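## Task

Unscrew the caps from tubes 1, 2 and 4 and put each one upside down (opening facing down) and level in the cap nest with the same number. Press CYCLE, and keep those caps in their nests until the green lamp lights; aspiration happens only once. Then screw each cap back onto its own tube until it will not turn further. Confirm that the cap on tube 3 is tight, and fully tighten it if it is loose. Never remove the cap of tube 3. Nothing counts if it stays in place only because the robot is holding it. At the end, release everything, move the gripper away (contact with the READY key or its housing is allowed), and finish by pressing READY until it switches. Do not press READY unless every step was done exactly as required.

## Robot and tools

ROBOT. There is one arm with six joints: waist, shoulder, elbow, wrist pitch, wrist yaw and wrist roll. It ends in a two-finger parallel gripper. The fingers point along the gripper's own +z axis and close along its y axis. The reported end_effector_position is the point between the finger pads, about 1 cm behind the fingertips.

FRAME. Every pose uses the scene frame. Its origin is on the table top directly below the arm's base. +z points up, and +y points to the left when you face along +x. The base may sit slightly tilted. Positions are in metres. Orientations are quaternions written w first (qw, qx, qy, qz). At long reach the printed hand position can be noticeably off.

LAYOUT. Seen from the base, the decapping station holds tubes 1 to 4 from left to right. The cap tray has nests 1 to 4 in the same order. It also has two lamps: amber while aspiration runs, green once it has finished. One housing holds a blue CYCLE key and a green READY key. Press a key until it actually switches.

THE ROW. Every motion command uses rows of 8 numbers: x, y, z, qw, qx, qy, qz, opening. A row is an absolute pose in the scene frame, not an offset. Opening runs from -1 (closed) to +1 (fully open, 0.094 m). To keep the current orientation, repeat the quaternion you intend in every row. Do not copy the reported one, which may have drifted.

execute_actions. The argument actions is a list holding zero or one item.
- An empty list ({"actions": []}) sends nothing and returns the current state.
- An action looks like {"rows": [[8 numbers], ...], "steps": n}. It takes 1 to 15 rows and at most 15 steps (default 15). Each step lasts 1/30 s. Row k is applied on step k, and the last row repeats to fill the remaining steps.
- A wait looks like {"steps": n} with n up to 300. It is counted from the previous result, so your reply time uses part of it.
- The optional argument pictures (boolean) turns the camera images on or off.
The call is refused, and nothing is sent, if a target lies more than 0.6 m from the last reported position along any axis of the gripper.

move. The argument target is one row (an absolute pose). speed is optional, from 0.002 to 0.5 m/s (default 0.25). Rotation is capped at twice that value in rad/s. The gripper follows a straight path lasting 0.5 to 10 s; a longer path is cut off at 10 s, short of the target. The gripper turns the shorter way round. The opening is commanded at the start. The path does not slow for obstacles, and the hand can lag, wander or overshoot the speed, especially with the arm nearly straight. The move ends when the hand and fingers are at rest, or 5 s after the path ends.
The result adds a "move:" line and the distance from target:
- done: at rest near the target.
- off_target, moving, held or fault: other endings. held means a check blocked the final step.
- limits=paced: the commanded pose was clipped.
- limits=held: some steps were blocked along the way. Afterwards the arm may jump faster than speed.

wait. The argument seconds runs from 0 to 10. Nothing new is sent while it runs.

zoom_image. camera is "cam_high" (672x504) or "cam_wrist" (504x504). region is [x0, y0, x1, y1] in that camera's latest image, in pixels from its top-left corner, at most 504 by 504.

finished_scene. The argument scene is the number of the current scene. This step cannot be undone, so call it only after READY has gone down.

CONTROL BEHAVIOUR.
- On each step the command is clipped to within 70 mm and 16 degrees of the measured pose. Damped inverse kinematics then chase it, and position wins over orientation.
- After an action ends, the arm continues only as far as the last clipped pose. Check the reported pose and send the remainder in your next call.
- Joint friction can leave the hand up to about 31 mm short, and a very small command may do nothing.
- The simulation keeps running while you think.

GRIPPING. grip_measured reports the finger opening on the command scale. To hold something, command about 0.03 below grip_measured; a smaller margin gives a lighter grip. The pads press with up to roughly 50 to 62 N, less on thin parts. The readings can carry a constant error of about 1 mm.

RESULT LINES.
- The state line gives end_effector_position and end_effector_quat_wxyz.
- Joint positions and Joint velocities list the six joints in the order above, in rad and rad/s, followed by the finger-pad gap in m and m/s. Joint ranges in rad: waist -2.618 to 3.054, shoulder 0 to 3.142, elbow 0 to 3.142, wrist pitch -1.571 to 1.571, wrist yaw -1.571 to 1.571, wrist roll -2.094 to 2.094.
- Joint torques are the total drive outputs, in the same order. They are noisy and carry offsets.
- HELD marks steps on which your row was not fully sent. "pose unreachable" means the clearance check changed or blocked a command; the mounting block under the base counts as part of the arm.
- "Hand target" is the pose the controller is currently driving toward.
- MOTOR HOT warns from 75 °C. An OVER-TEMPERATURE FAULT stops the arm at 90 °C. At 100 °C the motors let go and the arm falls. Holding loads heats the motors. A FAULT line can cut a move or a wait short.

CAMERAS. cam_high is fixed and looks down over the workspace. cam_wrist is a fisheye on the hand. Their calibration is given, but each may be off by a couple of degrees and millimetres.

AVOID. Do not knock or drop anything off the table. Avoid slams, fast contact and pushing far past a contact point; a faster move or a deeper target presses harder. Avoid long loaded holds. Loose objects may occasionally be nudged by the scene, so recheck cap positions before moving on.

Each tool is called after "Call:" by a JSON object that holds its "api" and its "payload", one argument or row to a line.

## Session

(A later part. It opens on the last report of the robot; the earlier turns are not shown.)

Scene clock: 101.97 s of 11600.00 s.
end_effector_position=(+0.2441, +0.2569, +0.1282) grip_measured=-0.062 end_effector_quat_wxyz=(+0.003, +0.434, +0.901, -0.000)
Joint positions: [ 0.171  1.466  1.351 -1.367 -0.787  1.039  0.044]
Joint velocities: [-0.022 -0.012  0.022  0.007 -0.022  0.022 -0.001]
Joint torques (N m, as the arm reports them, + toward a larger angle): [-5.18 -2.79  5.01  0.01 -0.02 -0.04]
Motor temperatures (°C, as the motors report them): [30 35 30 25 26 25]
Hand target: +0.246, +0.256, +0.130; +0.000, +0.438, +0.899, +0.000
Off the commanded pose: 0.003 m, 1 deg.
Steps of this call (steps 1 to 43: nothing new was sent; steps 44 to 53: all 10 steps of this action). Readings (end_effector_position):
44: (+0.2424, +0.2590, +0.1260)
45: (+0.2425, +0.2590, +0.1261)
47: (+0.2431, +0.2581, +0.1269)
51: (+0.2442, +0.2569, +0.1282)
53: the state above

Call:
{"api": "execute_actions", "payload": {
  "actions": [
    {"rows":[[0.245,0.257,0.130,0,0.438,0.899,0,-0.14],[0.245,0.257,0.130,0,0.438,0.899,0,-0.2],[0.245,0.257,0.130,0,0.438,0.899,0,-0.25],[0.245,0.257,0.130,0,0.438,0.899,0,-0.28],[0.245,0.257,0.130,0,0.438,0.899,0,-0.30],[0.245,0.257,0.130,0,0.438,0.899,0,-0.32],[0.245,0.257,0.130,0,0.438,0.899,0,-0.34],[0.245,0.257,0.130,0,0.438,0.899,0,-0.365]],"steps":12}
  ],
  "pictures": false
}}

Call:
{"api": "move", "payload": {
  "target": [0.244,0.258,0.132,0,-0.848,0.530,0,-0.365],
  "speed": 0.5
}}

Call:
{"api": "execute_actions", "payload": {
  "actions": [
    {"rows":[[0.244,0.258,0.133,0,-0.848,0.530,0,-0.365],[0.244,0.258,0.134,0,-0.848,0.530,0,-0.365],[0.244,0.258,0.135,0,-0.848,0.530,0,-0.365],[0.244,0.258,0.136,0,-0.848,0.530,0,-0.365],[0.244,0.258,0.137,0,-0.848,0.530,0,-0.365],[0.244,0.258,0.138,0,-0.848,0.530,0,-0.365],[0.244,0.258,0.139,0,-0.848,0.530,0,-0.365],[0.244,0.258,0.140,0,-0.848,0.530,0,-0.365]],"steps":13}
  ]
}}

Scene clock: 105.27 s of 11600.00 s.
end_effector_position=(+0.2441, +0.2568, +0.1282) grip_measured=-0.326 end_effector_quat_wxyz=(+0.003, +0.434, +0.901, -0.000)
Joint positions: [ 0.171  1.466  1.351 -1.367 -0.787  1.038  0.032]
Joint velocities: [ 0.017  0.012 -0.007 -0.066 -0.081 -0.066  0.   ]
Joint torques (N m, as the arm reports them, + toward a larger angle): [-4.9  -3.1   5.03 -0.01 -0.03  0.01]
Motor temperatures (°C, as the motors report them): [30 35 30 25 26 25]
Hand target: +0.245, +0.257, +0.130; +0.000, +0.438, +0.899, +0.000
Off the commanded pose: 0.002 m, 1 deg.
Steps of this call (steps 1 to 87: nothing new was sent; steps 88 to 99: all 12 steps of this action). Readings (end_effector_position):
88: (+0.2441, +0.2568, +0.1282)
89: (+0.2441, +0.2568, +0.1282)
91: (+0.2441, +0.2568, +0.1282)
95: (+0.2441, +0.2568, +0.1282)
99: the state above

Scene clock: 109.20 s of 11600.00 s.
end_effector_position=(+0.2427, +0.2589, +0.1290) grip_measured=-0.326 end_effector_quat_wxyz=(-0.004, +0.849, -0.529, -0.001)
Joint positions: [ 0.17   1.463  1.353 -1.373 -0.796 -1.888  0.032]
Joint velocities: [-0.012  0.002 -0.012 -0.007 -0.037 -0.037  0.   ]
Joint torques (N m, as the arm reports them, + toward a larger angle): [-5.01 -2.97  5.3  -0.12 -0.05 -0.06]
Motor temperatures (°C, as the motors report them): [30 35 30 25 26 25]
Hand target: +0.244, +0.258, +0.132; -0.000, +0.848, -0.530, -0.000
Off the commanded pose: 0.003 m, 0 deg.
move: done
camera_calibration (this result's frames):
cam_wrist: T_world_to_cam=[[0.874759, 0.483501, 0.0319741, -0.343936], [0.410025, -0.773758, 0.482886, 0.0799108], [0.258216, -0.409299, -0.875099, 0.249941], [0, 0, 0, 1]] pos_world=[0.203557, 0.330426, 0.191133]

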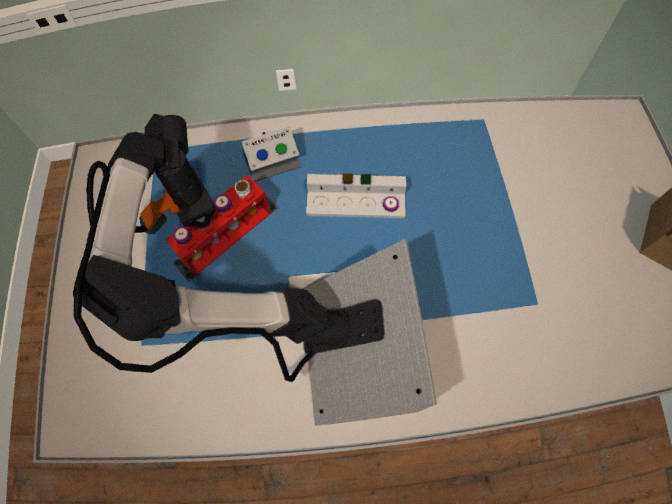

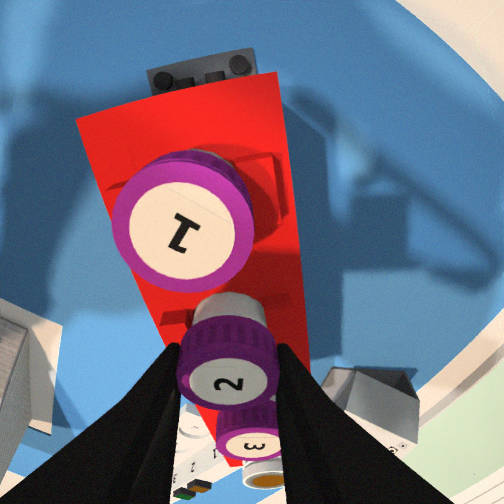

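Scene clock: 109.63 s of 11600.00 s.
end_effector_position=(+0.2424, +0.2601, +0.1384) grip_measured=-0.326 end_effector_quat_wxyz=(-0.004, +0.851, -0.525, +0.004)
Joint positions: [ 0.149  1.463  1.385 -1.416 -0.793 -1.919  0.032]
Joint velocities: [ 0.007  0.002  0.027 -0.081  0.022 -0.081 -0.   ]
Joint torques (N m, as the arm reports them, + toward a larger angle): [-5.11 -2.31  5.14 -0.03 -0.08 -0.06]
Motor temperatures (°C, as the motors report them): [30 35 30 25 26 25]
Hand target: +0.244, +0.258, +0.140; -0.000, +0.848, -0.530, +0.000
Off the commanded pose: 0.003 m, 1 deg.
Steps of this call (steps 1 to 13: all 13 steps of this action). Readings (end_effector_position):
1: (+0.2427, +0.2591, +0.1292)
2: (+0.2426, +0.2593, +0.1296)
4: (+0.2430, +0.2595, +0.1314)
8: (+0.2430, +0.2596, +0.1360)
13: the state above
camera_calibration (this result's frames):
cam_wrist: T_world_to_cam=[[0.870637, 0.490542, 0.0368685, -0.346057], [0.412356, -0.768625, 0.489059, 0.0737332], [0.268242, -0.41059, -0.871471, 0.256123], [0, 0, 0, 1]] pos_world=[0.202183, 0.33159, 0.199902]

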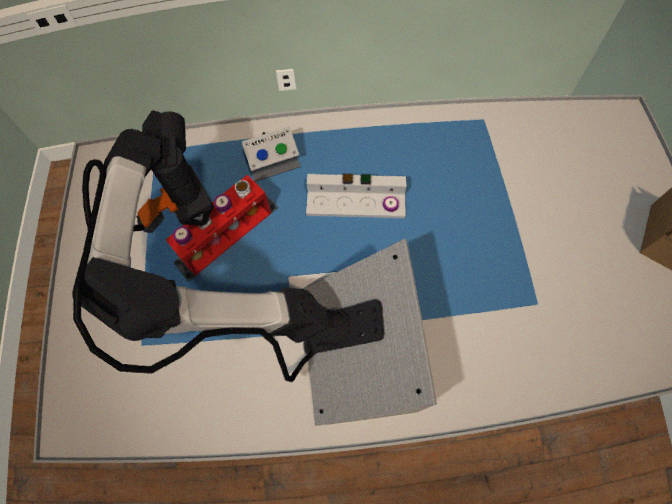

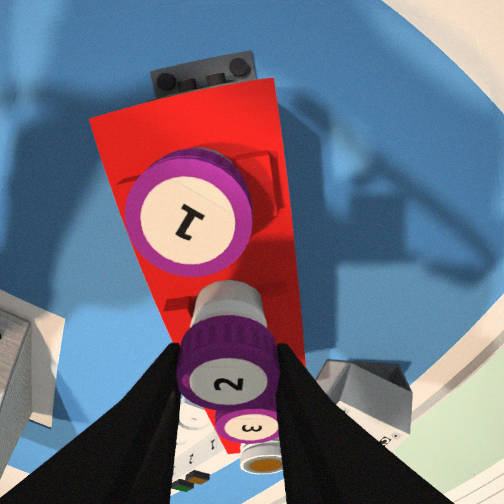

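Call:
{"api": "move", "payload": {
  "target": [0.244,0.256,0.160,0,-0.731,0.682,0,-0.365],
  "speed": 0.3
}}

Call:
{"api": "move", "payload": {
  "target": [0.26,0.10,0.157,0,-0.259,0.966,0,-0.365],
  "speed": 0.5
}}

Call:
{"api": "move", "payload": {
  "target": [0.295,-0.043,0.075,0,0.078,0.997,0,-0.365],
  "speed": 0.35
}}

Scene clock: 112.23 s of 11600.00 s.
end_effector_position=(+0.2416, +0.2570, +0.1578) grip_measured=-0.326 end_effector_quat_wxyz=(-0.001, +0.741, -0.672, +0.002)
Joint positions: [ 0.086  1.491  1.458 -1.535 -0.793 -1.649  0.032]
Joint velocities: [ 0.002 -0.012 -0.007  0.007  0.066  0.022 -0.001]
Joint torques (N m, as the arm reports them, + toward a larger angle): [-5.16 -2.12  5.16 -0.04 -0.1   0.08]
Motor temperatures (°C, as the motors report them): [30 34 30 25 26 25]
Hand target: +0.244, +0.256, +0.160; -0.000, +0.731, -0.682, +0.000
Off the commanded pose: 0.003 m, 2 deg.
move: done
camera_calibration (this result's frames):
cam_wrist: T_world_to_cam=[[0.988919, 0.145236, 0.0307491, -0.283446], [0.112014, -0.865917, 0.487484, 0.160017], [0.0974264, -0.478638, -0.87259, 0.330976], [0, 0, 0, 1]] pos_world=[0.230136, 0.338146, 0.219516]

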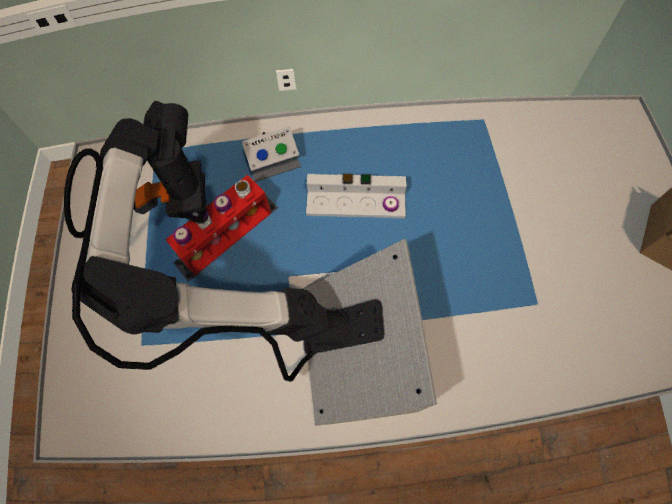

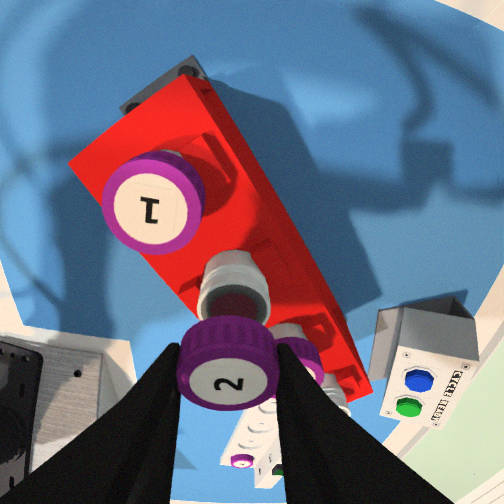

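Scene clock: 114.03 s of 11600.00 s.
end_effector_position=(+0.2613, +0.1061, +0.1595) grip_measured=-0.326 end_effector_quat_wxyz=(+0.003, -0.269, +0.963, +0.002)
Joint positions: [-0.303  1.744  1.275 -1.471 -0.725 -1.057  0.032]
Joint velocities: [-0.007 -0.007  0.002  0.022  0.037  0.022 -0.001]
Joint torques (N m, as the arm reports them, + toward a larger angle): [-5.99 -2.21  3.21  0.37 -0.01  0.08]
Motor temperatures (°C, as the motors report them): [30 34 30 25 26 25]
Hand target: +0.261, +0.099, +0.157; -0.000, -0.259, +0.966, -0.001
Off the commanded pose: 0.007 m, 1 deg.
move: done
camera_calibration (this result's frames):
cam_wrist: T_world_to_cam=[[0.558491, -0.829145, 0.0246169, -0.0642566], [-0.733399, -0.479698, 0.481681, 0.20715], [-0.387575, -0.287069, -0.876001, 0.365272], [0, 0, 0, 1]] pos_world=[0.32938, 0.150949, 0.22178]

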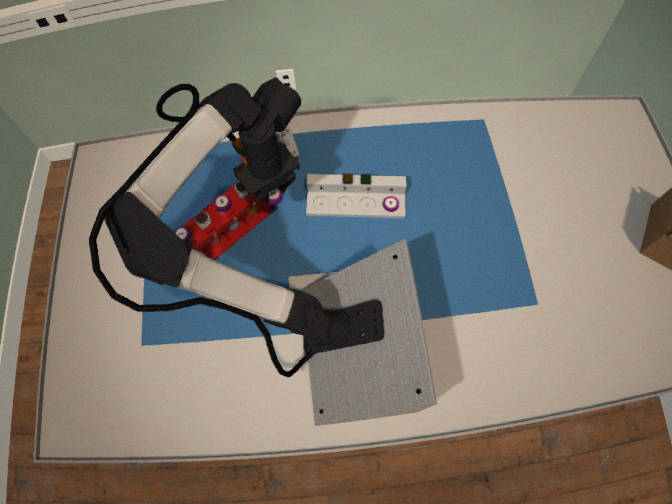

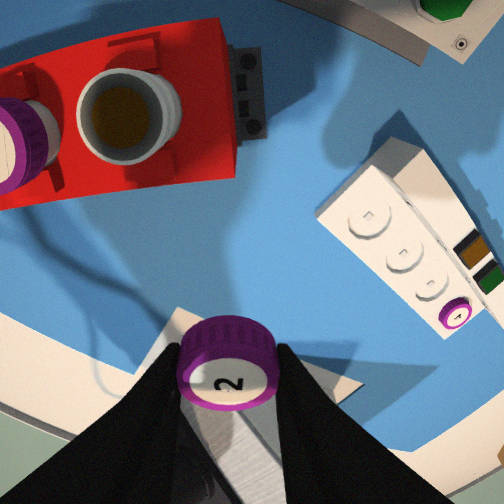

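Scene clock: 115.67 s of 11600.00 s.
end_effector_position=(+0.2898, -0.0376, +0.0717) grip_measured=-0.326 end_effector_quat_wxyz=(-0.009, +0.078, +0.997, +0.010)
Joint positions: [-0.383  2.225  1.211 -1.025 -0.695 -0.475  0.032]
Joint velocities: [-0.002 -0.002 -0.012  0.037  0.037 -0.022  0.001]
Joint torques (N m, as the arm reports them, + toward a larger angle): [-7.26 -5.09  5.36  0.34  0.03  0.11]
Motor temperatures (°C, as the motors report them): [30 34 30 25 26 25]
Hand target: +0.296, -0.044, +0.075; -0.000, +0.078, +0.997, -0.000
Off the commanded pose: 0.008 m, 2 deg.
move: done
camera_calibration (this result's frames):
cam_wrist: T_world_to_cam=[[-0.108133, -0.99411, 0.00728195, -0.00891037], [-0.858514, 0.0970719, 0.503519, 0.257834], [-0.50126, 0.0481953, -0.863954, 0.302763], [0, 0, 0, 1]] pos_world=[0.372154, -0.0484781, 0.131814]

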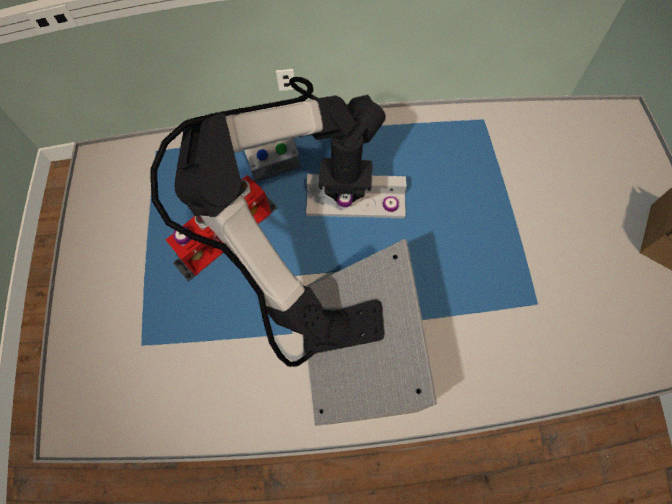

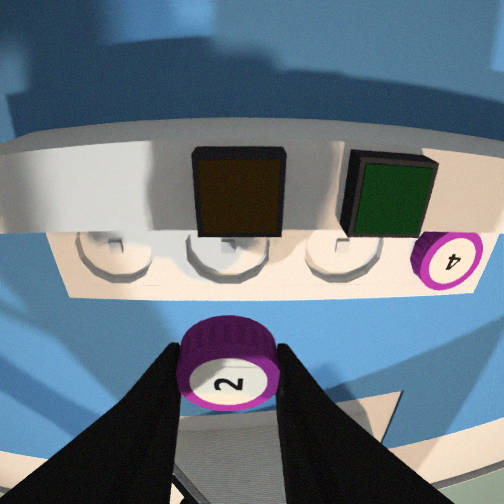

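Call:
{"api": "move", "payload": {
  "target": [0.311,-0.041,0.040,0,0.078,0.997,0,-0.365],
  "speed": 0.08
}}

Scene clock: 117.50 s of 11600.00 s.
end_effector_position=(+0.3097, -0.0403, +0.0442) grip_measured=-0.326 end_effector_quat_wxyz=(-0.002, +0.076, +0.997, -0.004)
Joint positions: [-0.304  2.269  1.211 -0.886 -0.71  -0.363  0.032]
Joint velocities: [-0.017 -0.007  0.017 -0.051 -0.007 -0.037  0.   ]
Joint torques (N m, as the arm reports them, + toward a larger angle): [-6.46 -5.1   3.73  0.39 -0.11  0.11]
Motor temperatures (°C, as the motors report them): [30 34 30 25 26 25]
Hand target: +0.311, -0.041, +0.040; -0.000, +0.078, +0.997, +0.000
Off the commanded pose: 0.005 m, 1 deg.
move: done
camera_calibration (this result's frames):
cam_wrist: T_world_to_cam=[[-0.103258, -0.994063, 0.034292, -0.0118991], [-0.864778, 0.106755, 0.490676, 0.291837], [-0.491424, 0.021011, -0.870667, 0.285303], [0, 0, 0, 1]] pos_world=[0.391351, -0.048978, 0.105615]

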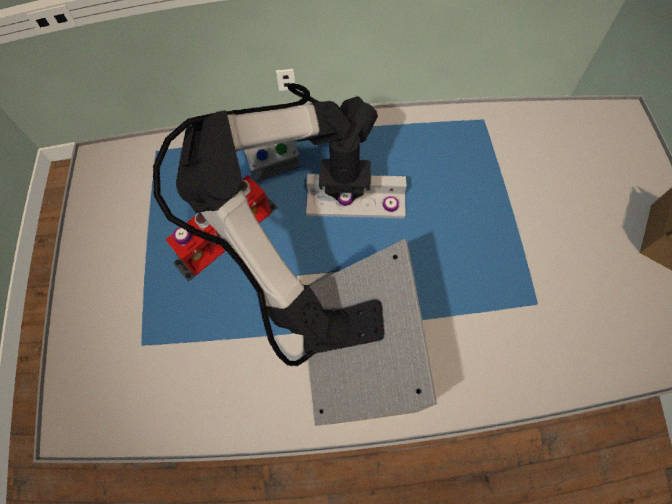

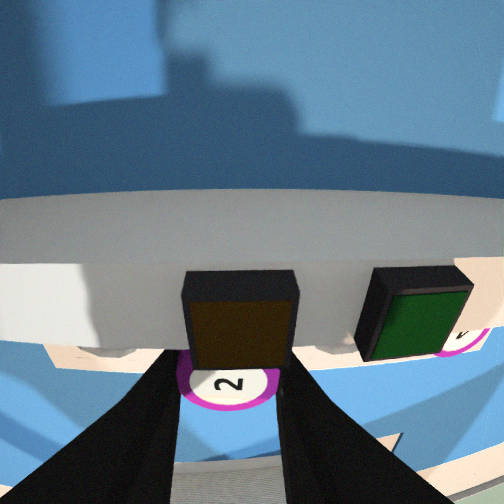

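Call:
{"api": "move", "payload": {
  "target": [0.3065,-0.039,0.027,0,0.078,0.997,0,-0.365],
  "speed": 0.03
}}

Scene clock: 119.07 s of 11600.00 s.
end_effector_position=(+0.3090, -0.0398, +0.0327) grip_measured=-0.326 end_effector_quat_wxyz=(+0.002, +0.074, +0.997, -0.005)
Joint positions: [-0.281  2.269  1.173 -0.818 -0.718 -0.331  0.032]
Joint velocities: [ 0.002 -0.002 -0.002  0.081 -0.037 -0.051  0.   ]
Joint torques (N m, as the arm reports them, + toward a larger angle): [-6.19 -5.28  2.67  0.38 -0.11  0.11]
Motor temperatures (°C, as the motors report them): [30 34 30 25 26 25]
Hand target: +0.307, -0.039, +0.027; -0.000, +0.078, +0.997, +0.000
Off the commanded pose: 0.006 m, 1 deg.
move: done
camera_calibration (this result's frames):
cam_wrist: T_world_to_cam=[[-0.100209, -0.994271, 0.0371936, -0.0121865], [-0.86882, 0.105661, 0.483723, 0.298302], [-0.484881, 0.0161589, -0.874431, 0.272857], [0, 0, 0, 1]] pos_world=[0.390253, -0.0480445, 0.0947527]

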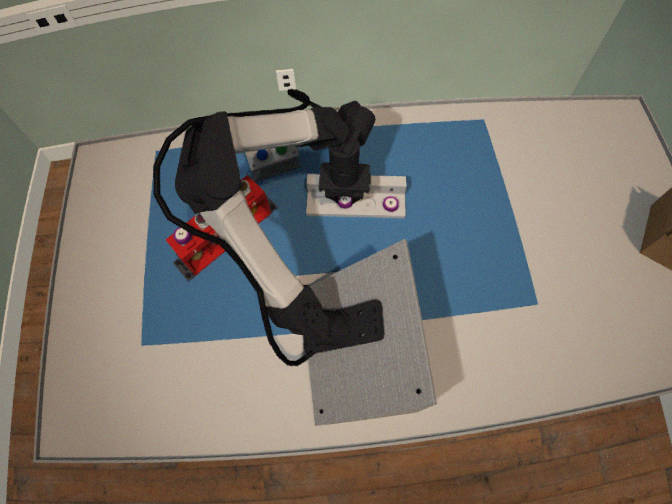

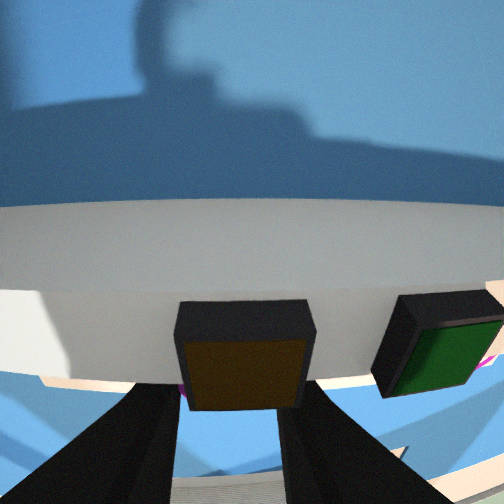

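Call:
{"api": "execute_actions", "payload": {
  "actions": [
    {"rows":[[0.3065,-0.0385,0.0265,0,0.078,0.997,0,-0.365],[0.3065,-0.0385,0.026,0,0.078,0.997,0,-0.365],[0.3065,-0.0385,0.0255,0,0.078,0.997,0,-0.365],[0.3065,-0.0385,0.025,0,0.078,0.997,0,-0.365],[0.3065,-0.0385,0.0245,0,0.078,0.997,0,-0.365],[0.3065,-0.0385,0.024,0,0.078,0.997,0,-0.365],[0.3065,-0.0385,0.0235,0,0.078,0.997,0,-0.365],[0.3065,-0.0385,0.023,0,0.078,0.997,0,-0.365]],"steps":13}
  ],
  "pictures": false
}}

Scene clock: 120.97 s of 11600.00 s.
end_effector_position=(+0.3106, -0.0395, +0.0307) grip_measured=-0.326 end_effector_quat_wxyz=(+0.004, +0.074, +0.997, -0.006)
Joint positions: [-0.275  2.269  1.169 -0.802 -0.721 -0.32   0.032]
Joint velocities: [ 0.002 -0.007  0.002 -0.081 -0.037 -0.007  0.   ]
Joint torques (N m, as the arm reports them, + toward a larger angle): [-6.09 -5.23  2.22  0.44 -0.14  0.1 ]
Motor temperatures (°C, as the motors report them): [30 34 30 25 26 25]
Hand target: +0.307, -0.038, +0.023; -0.000, +0.078, +0.997, +0.000
Off the commanded pose: 0.009 m, 1 deg.
Steps of this call (steps 1 to 44: nothing new was sent; steps 45 to 57: all 13 steps of this action). Readings (end_effector_position):
45: (+0.3095, -0.0400, +0.0327)
46: (+0.3096, -0.0401, +0.0327)
48: (+0.3100, -0.0401, +0.0326)
52: (+0.3105, -0.0396, +0.0311)
57: the state above

Call:
{"api": "execute_actions", "payload": {
  "actions": [
    {"rows":[[0.3055,-0.0385,0.024,0,0.078,0.997,0,-0.365],[0.3045,-0.0385,0.025,0,0.078,0.997,0,-0.365],[0.3035,-0.0385,0.026,0,0.078,0.997,0,-0.365]],"steps":10}
  ]
}}

Scene clock: 121.87 s of 11600.00 s.
end_effector_position=(+0.3102, -0.0394, +0.0304) grip_measured=-0.326 end_effector_quat_wxyz=(+0.004, +0.074, +0.997, -0.006)
Joint positions: [-0.275  2.269  1.167 -0.8   -0.722 -0.319  0.032]
Joint velocities: [ 0.012 -0.002  0.012  0.007  0.051 -0.022  0.   ]
Joint torques (N m, as the arm reports them, + toward a larger angle): [-6.91 -5.78  1.76  0.34 -0.1   0.02]
Motor temperatures (°C, as the motors report them): [30 34 30 25 26 25]
Hand target: +0.304, -0.039, +0.026; -0.000, +0.078, +0.997, +0.000
Off the commanded pose: 0.008 m, 1 deg.
Steps of this call (steps 1 to 17: nothing new was sent; steps 18 to 27: all 10 steps of this action). Readings (end_effector_position):
18: (+0.3107, -0.0395, +0.0307)
19: (+0.3105, -0.0395, +0.0306)
21: (+0.3102, -0.0394, +0.0304)
25: (+0.3102, -0.0394, +0.0304)
27: the state above
camera_calibration (this result's frames):
cam_wrist: T_world_to_cam=[[-0.100293, -0.99426, 0.0372722, -0.0115541], [-0.871283, 0.105853, 0.479229, 0.301378], [-0.480423, 0.0155886, -0.876898, 0.270087], [0, 0, 0, 1]] pos_world=[0.391183, -0.0475999, 0.09284]

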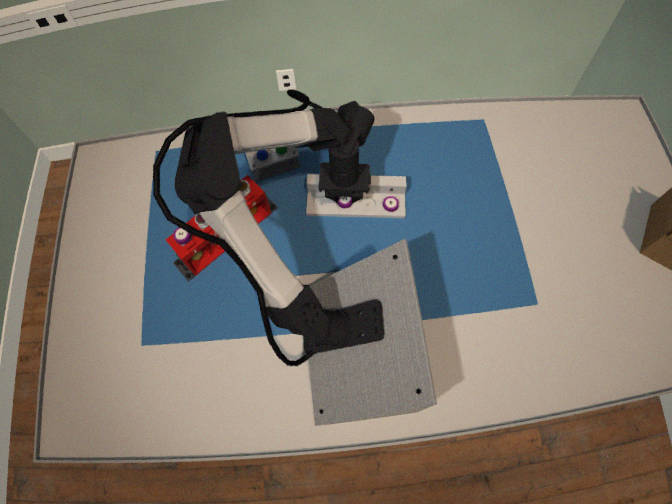

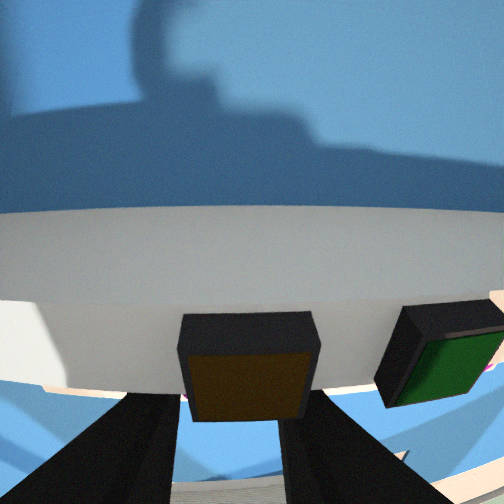

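Call:
{"api": "execute_actions", "payload": {
  "actions": [
    {"rows":[[0.306,-0.039,0.028,0,0.078,0.997,0,-0.35],[0.308,-0.039,0.029,0,0.078,0.997,0,-0.34],[0.308,-0.039,0.029,0,0.078,0.997,0,-0.32],[0.308,-0.039,0.029,0,0.078,0.997,0,-0.30],[0.308,-0.039,0.029,0,0.078,0.997,0,-0.27],[0.308,-0.039,0.029,0,0.078,0.997,0,-0.2],[0.308,-0.039,0.029,0,0.078,0.997,0,-0.05]],"steps":12}
  ],
  "pictures": false
}}

Call:
{"api": "move", "payload": {
  "target": [0.304,-0.039,0.07,0,0.078,0.997,0,-0.05],
  "speed": 0.1
}}

Call:
{"api": "move", "payload": {
  "target": [0.29,-0.01,0.10,0,0.707,0.707,0,-0.05],
  "speed": 0.5
}}

Scene clock: 123.97 s of 11600.00 s.
end_effector_position=(+0.3102, -0.0394, +0.0304) grip_measured=-0.052 end_effector_quat_wxyz=(+0.004, +0.074, +0.997, -0.005)
Joint positions: [-0.275  2.269  1.167 -0.801 -0.722 -0.319  0.045]
Joint velocities: [ 0.002 -0.017 -0.012  0.007  0.066 -0.081 -0.   ]
Joint torques (N m, as the arm reports them, + toward a larger angle): [-7.06 -5.32  3.84  0.13 -0.09  0.  ]
Motor temperatures (°C, as the motors report them): [31 35 30 25 26 25]
Hand target: +0.308, -0.039, +0.029; +0.000, +0.078, +0.997, -0.000
Off the commanded pose: 0.003 m, 1 deg.
Steps of this call (steps 1 to 51: nothing new was sent; steps 52 to 63: all 12 steps of this action). Readings (end_effector_position):
52: (+0.3102, -0.0394, +0.0304)
53: (+0.3102, -0.0394, +0.0304)
55: (+0.3102, -0.0394, +0.0304)
59: (+0.3102, -0.0394, +0.0304)
63: the state above

Scene clock: 125.20 s of 11600.00 s.
end_effector_position=(+0.3011, -0.0388, +0.0631) grip_measured=-0.052 end_effector_quat_wxyz=(-0.003, +0.083, +0.996, +0.006)
Joint positions: [-0.354  2.245  1.224 -0.975 -0.708 -0.418  0.045]
Joint velocities: [-0.007 -0.017 -0.007  0.022  0.051  0.081  0.001]
Joint torques (N m, as the arm reports them, + toward a larger angle): [-7.51 -6.5   5.22  0.    0.01 -0.05]
Motor temperatures (°C, as the motors report them): [31 35 30 25 26 25]
Hand target: +0.304, -0.039, +0.070; +0.000, +0.078, +0.997, -0.000
Off the commanded pose: 0.007 m, 1 deg.
move: done
camera_calibration (this result's frames):
cam_wrist: T_world_to_cam=[[-0.118345, -0.992868, 0.0144248, -0.00613521], [-0.86348, 0.110074, 0.492226, 0.274701], [-0.490303, 0.0457972, -0.870348, 0.298092], [0, 0, 0, 1]] pos_world=[0.382628, -0.0499807, 0.124318]

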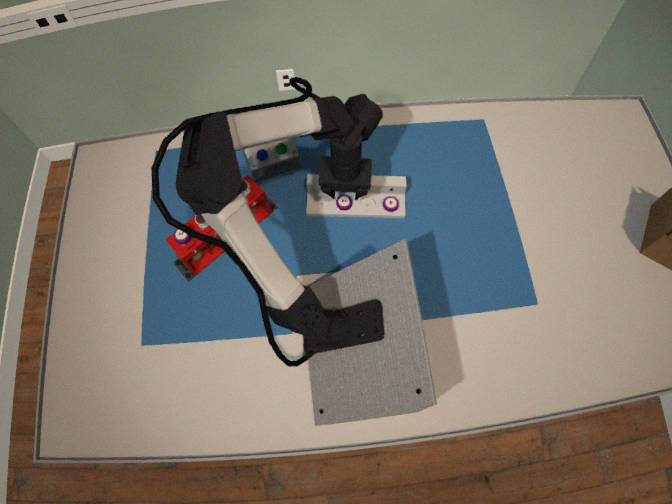

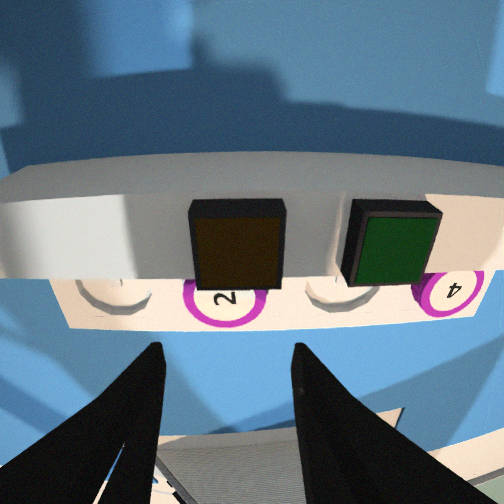

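Scene clock: 127.37 s of 11600.00 s.
end_effector_position=(+0.2927, -0.0106, +0.0952) grip_measured=-0.052 end_effector_quat_wxyz=(-0.003, +0.701, +0.713, +0.003)
Joint positions: [-0.373  2.118  1.224 -1.107 -0.7    0.951  0.045]
Joint velocities: [-0.012 -0.002  0.002 -0.051  0.022  0.11  -0.001]
Joint torques (N m, as the arm reports them, + toward a larger angle): [-7.12 -6.18  4.04  0.    0.1   0.1 ]
Motor temperatures (°C, as the motors report them): [31 35 30 25 26 25]
Hand target: +0.290, -0.010, +0.100; -0.000, +0.707, +0.707, -0.000
Off the commanded pose: 0.006 m, 1 deg.
move: done
camera_calibration (this result's frames):
cam_wrist: T_world_to_cam=[[-0.997454, -0.0666498, 0.0253501, 0.286544], [-0.0454391, 0.868059, 0.494377, 0.0168915], [-0.0549555, 0.491967, -0.868878, 0.197752], [0, 0, 0, 1]] pos_world=[0.29745, -0.0928523, 0.156208]

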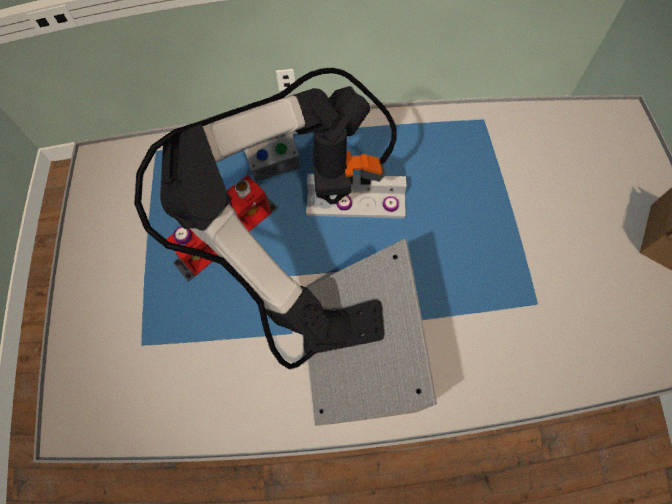

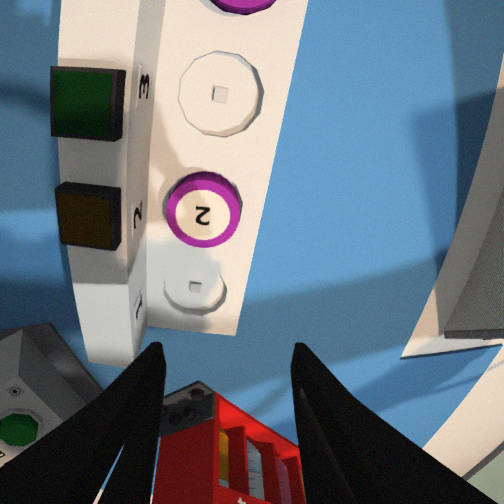

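Call:
{"api": "zoom_image", "payload": {
  "camera": "cam_wrist",
  "region": [140,140,270,270]
}}

Call:
{"api": "move", "payload": {
  "target": [0.285,-0.085,0.10,0,0.707,0.707,0,-0.05],
  "speed": 0.3
}}

Region (140, 140, 270, 270) of cam_wrist's 504x504 image, scaled by 3.877, with more detail than that image has.

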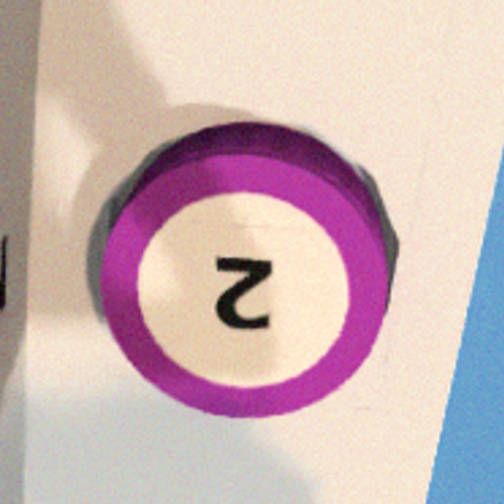

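Scene clock: 129.07 s of 11600.00 s.
end_effector_position=(+0.2825, -0.0811, +0.0981) grip_measured=-0.052 end_effector_quat_wxyz=(-0.004, +0.712, +0.702, +0.004)
Joint positions: [-0.523  2.316  1.312 -1.106 -0.631  0.813  0.045]
Joint velocities: [-0.002 -0.012 -0.002 -0.037  0.051 -0.081 -0.001]
Joint torques (N m, as the arm reports them, + toward a larger angle): [-6.73 -5.28  5.73  0.17  0.08 -0.05]
Motor temperatures (°C, as the motors report them): [31 35 30 25 26 25]
Hand target: +0.285, -0.086, +0.100; +0.000, +0.707, +0.707, -0.001
Off the commanded pose: 0.005 m, 1 deg.
move: done
camera_calibration (this result's frames):
cam_wrist: T_world_to_cam=[[-0.999086, -0.0341074, 0.0257787, 0.274593], [-0.016792, 0.867556, 0.497055, 0.0678169], [-0.0393178, 0.496168, -0.867336, 0.230199], [0, 0, 0, 1]] pos_world=[0.284531, -0.163687, 0.158872]

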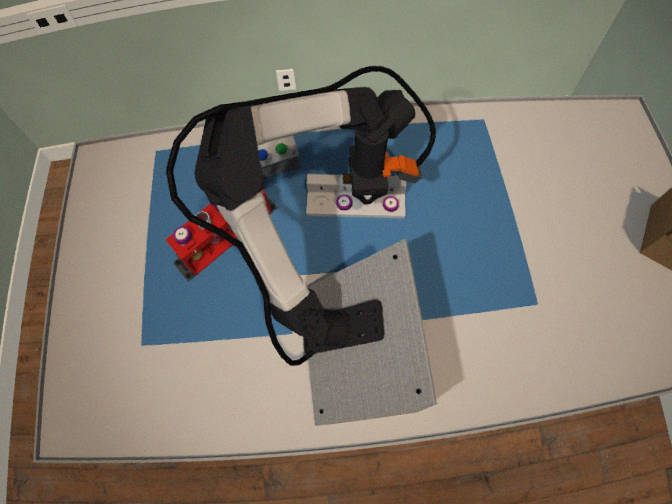

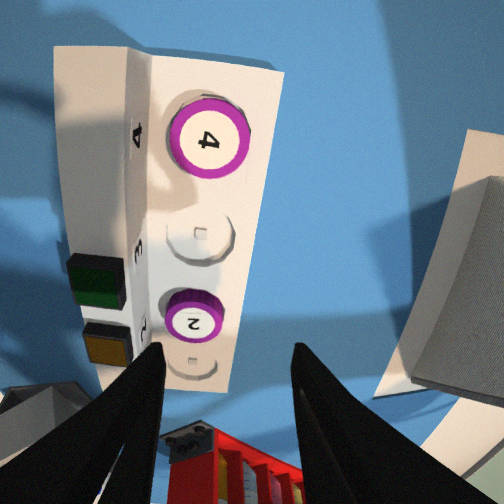

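Call:
{"api": "zoom_image", "payload": {
  "camera": "cam_wrist",
  "region": [150,75,270,195]
}}

Region (150, 75, 270, 195) of cam_wrist's 504x504 image, scaled by 4.200, with more detail than that image has.

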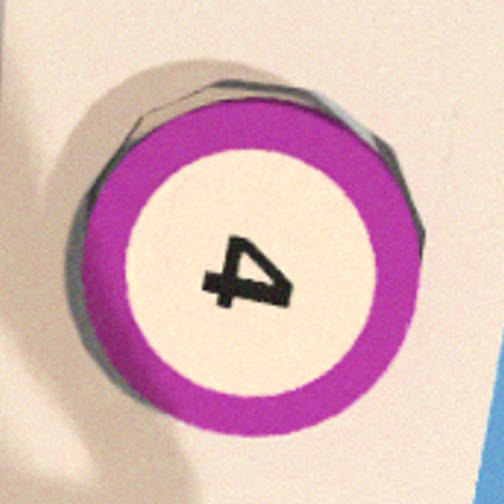

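Call:
{"api": "move", "payload": {
  "target": [0.225,0.15,0.160,0,0.6,0.8,0,0.0],
  "speed": 0.4
}}

Call:
{"api": "move", "payload": {
  "target": [0.2115,0.303,0.152,0,0.7,0.714,0,0.0],
  "speed": 0.3
}}

Scene clock: 132.60 s of 11600.00 s.
end_effector_position=(+0.2249, +0.1465, +0.1584) grip_measured=-0.002 end_effector_quat_wxyz=(+0.003, +0.597, +0.802, -0.003)
Joint positions: [-0.239  1.542  1.185 -1.523 -0.734  0.852  0.047]
Joint velocities: [ 0.002 -0.002 -0.017 -0.022  0.007 -0.066 -0.001]
Joint torques (N m, as the arm reports them, + toward a larger angle): [-3.58 -1.98  5.03  0.04 -0.09  0.13]
Motor temperatures (°C, as the motors report them): [31 35 30 25 26 25]
Hand target: +0.224, +0.152, +0.160; -0.001, +0.600, +0.800, +0.001
Off the commanded pose: 0.004 m, 1 deg.
move: done
camera_calibration (this result's frames):
cam_wrist: T_world_to_cam=[[-0.94264, -0.33267, 0.0275918, 0.254038], [-0.279649, 0.832123, 0.478923, -0.0934278], [-0.182283, 0.443736, -0.877423, 0.208699], [0, 0, 0, 1]] pos_world=[0.251381, 0.0696468, 0.220853]

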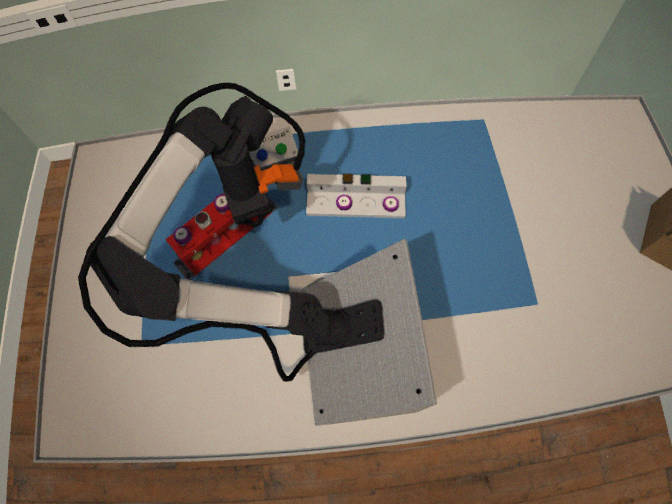

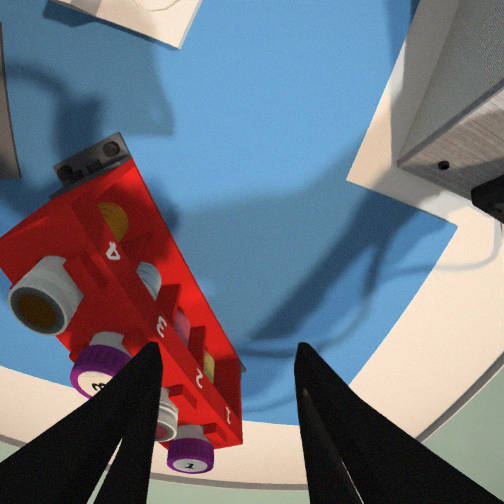

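Scene clock: 133.97 s of 11600.00 s.
end_effector_position=(+0.2100, +0.2997, +0.1488) grip_measured=-0.002 end_effector_quat_wxyz=(-0.013, +0.709, +0.705, -0.006)
Joint positions: [ 0.246  1.396  1.47  -1.521 -0.796  1.793  0.047]
Joint velocities: [ 0.017 -0.012 -0.027  0.022 -0.037  0.095 -0.   ]
Joint torques (N m, as the arm reports them, + toward a larger angle): [-2.87 -4.77  4.71  0.26  0.11  0.12]
Motor temperatures (°C, as the motors report them): [31 35 30 25 26 25]
Hand target: +0.211, +0.304, +0.152; -0.002, +0.700, +0.714, +0.001
Off the commanded pose: 0.005 m, 2 deg.
move: done
camera_calibration (this result's frames):
cam_wrist: T_world_to_cam=[[-0.99766, -0.0437413, 0.0525452, 0.212492], [-0.0119901, 0.868582, 0.4954, -0.290033], [-0.0673092, 0.493611, -0.867074, 0.0889955], [0, 0, 0, 1]] pos_world=[0.214508, 0.217283, 0.209683]

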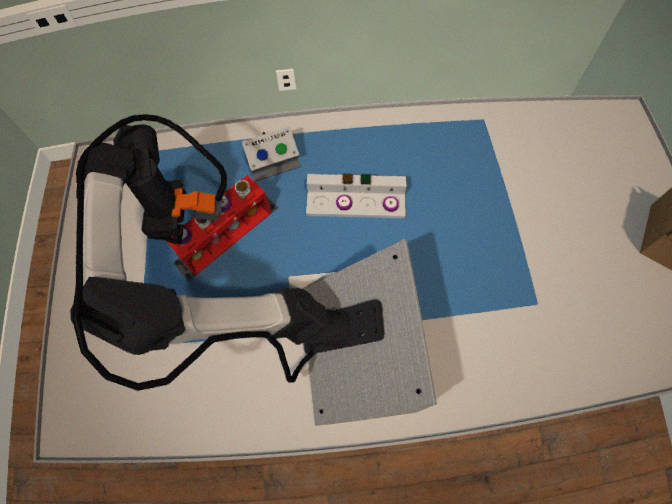

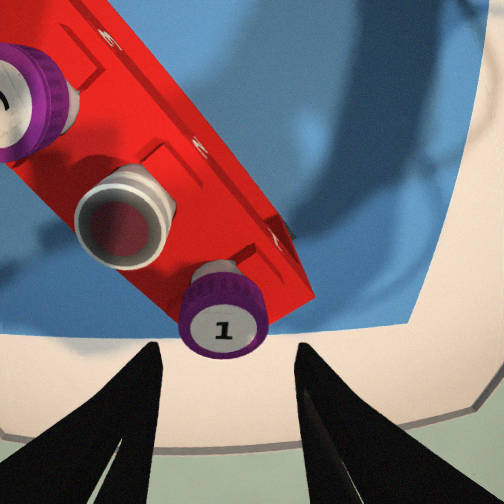

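Call:
{"api": "move", "payload": {
  "target": [0.210,0.2985,0.123,0,0.707,0.707,0,0.0],
  "speed": 0.06
}}

Scene clock: 135.47 s of 11600.00 s.
end_effector_position=(+0.2118, +0.2990, +0.1241) grip_measured=-0.002 end_effector_quat_wxyz=(-0.007, +0.711, +0.704, -0.002)
Joint positions: [ 0.322  1.362  1.366 -1.357 -0.777  1.918  0.047]
Joint velocities: [ 0.007  0.012 -0.007 -0.037 -0.037 -0.007  0.   ]
Joint torques (N m, as the arm reports them, + toward a larger angle): [-2.74 -5.14  2.9   0.27  0.09  0.09]
Motor temperatures (°C, as the motors report them): [31 35 30 25 26 25]
Hand target: +0.210, +0.299, +0.123; -0.000, +0.707, +0.707, -0.000
Off the commanded pose: 0.002 m, 1 deg.
move: done
camera_calibration (this result's frames):
cam_wrist: T_world_to_cam=[[-0.998521, -0.0384986, 0.03838, 0.215909], [-0.0146196, 0.87018, 0.492517, -0.276725], [-0.0523587, 0.491227, -0.869456, 0.065931], [0, 0, 0, 1]] pos_world=[0.214996, 0.216725, 0.185329]

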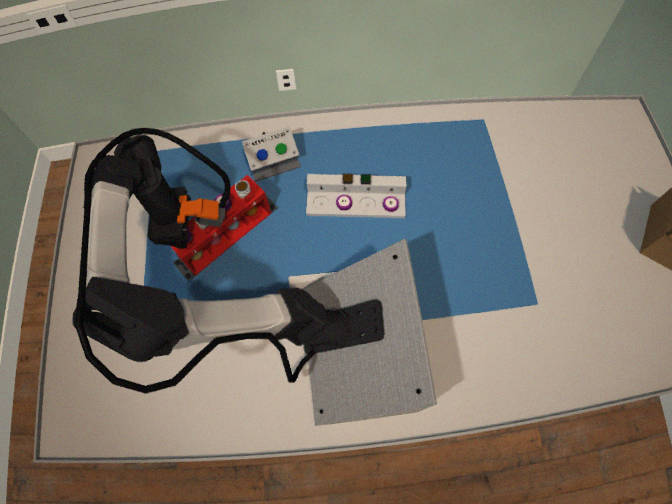

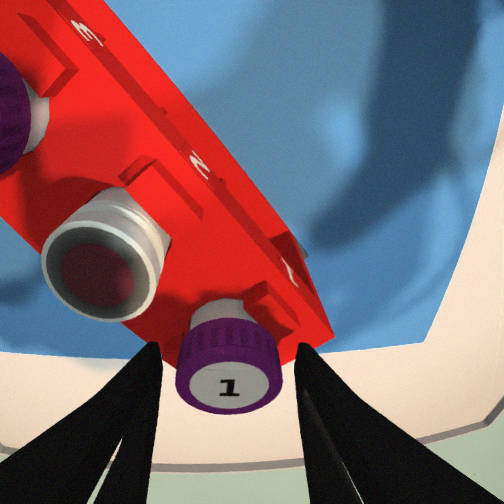

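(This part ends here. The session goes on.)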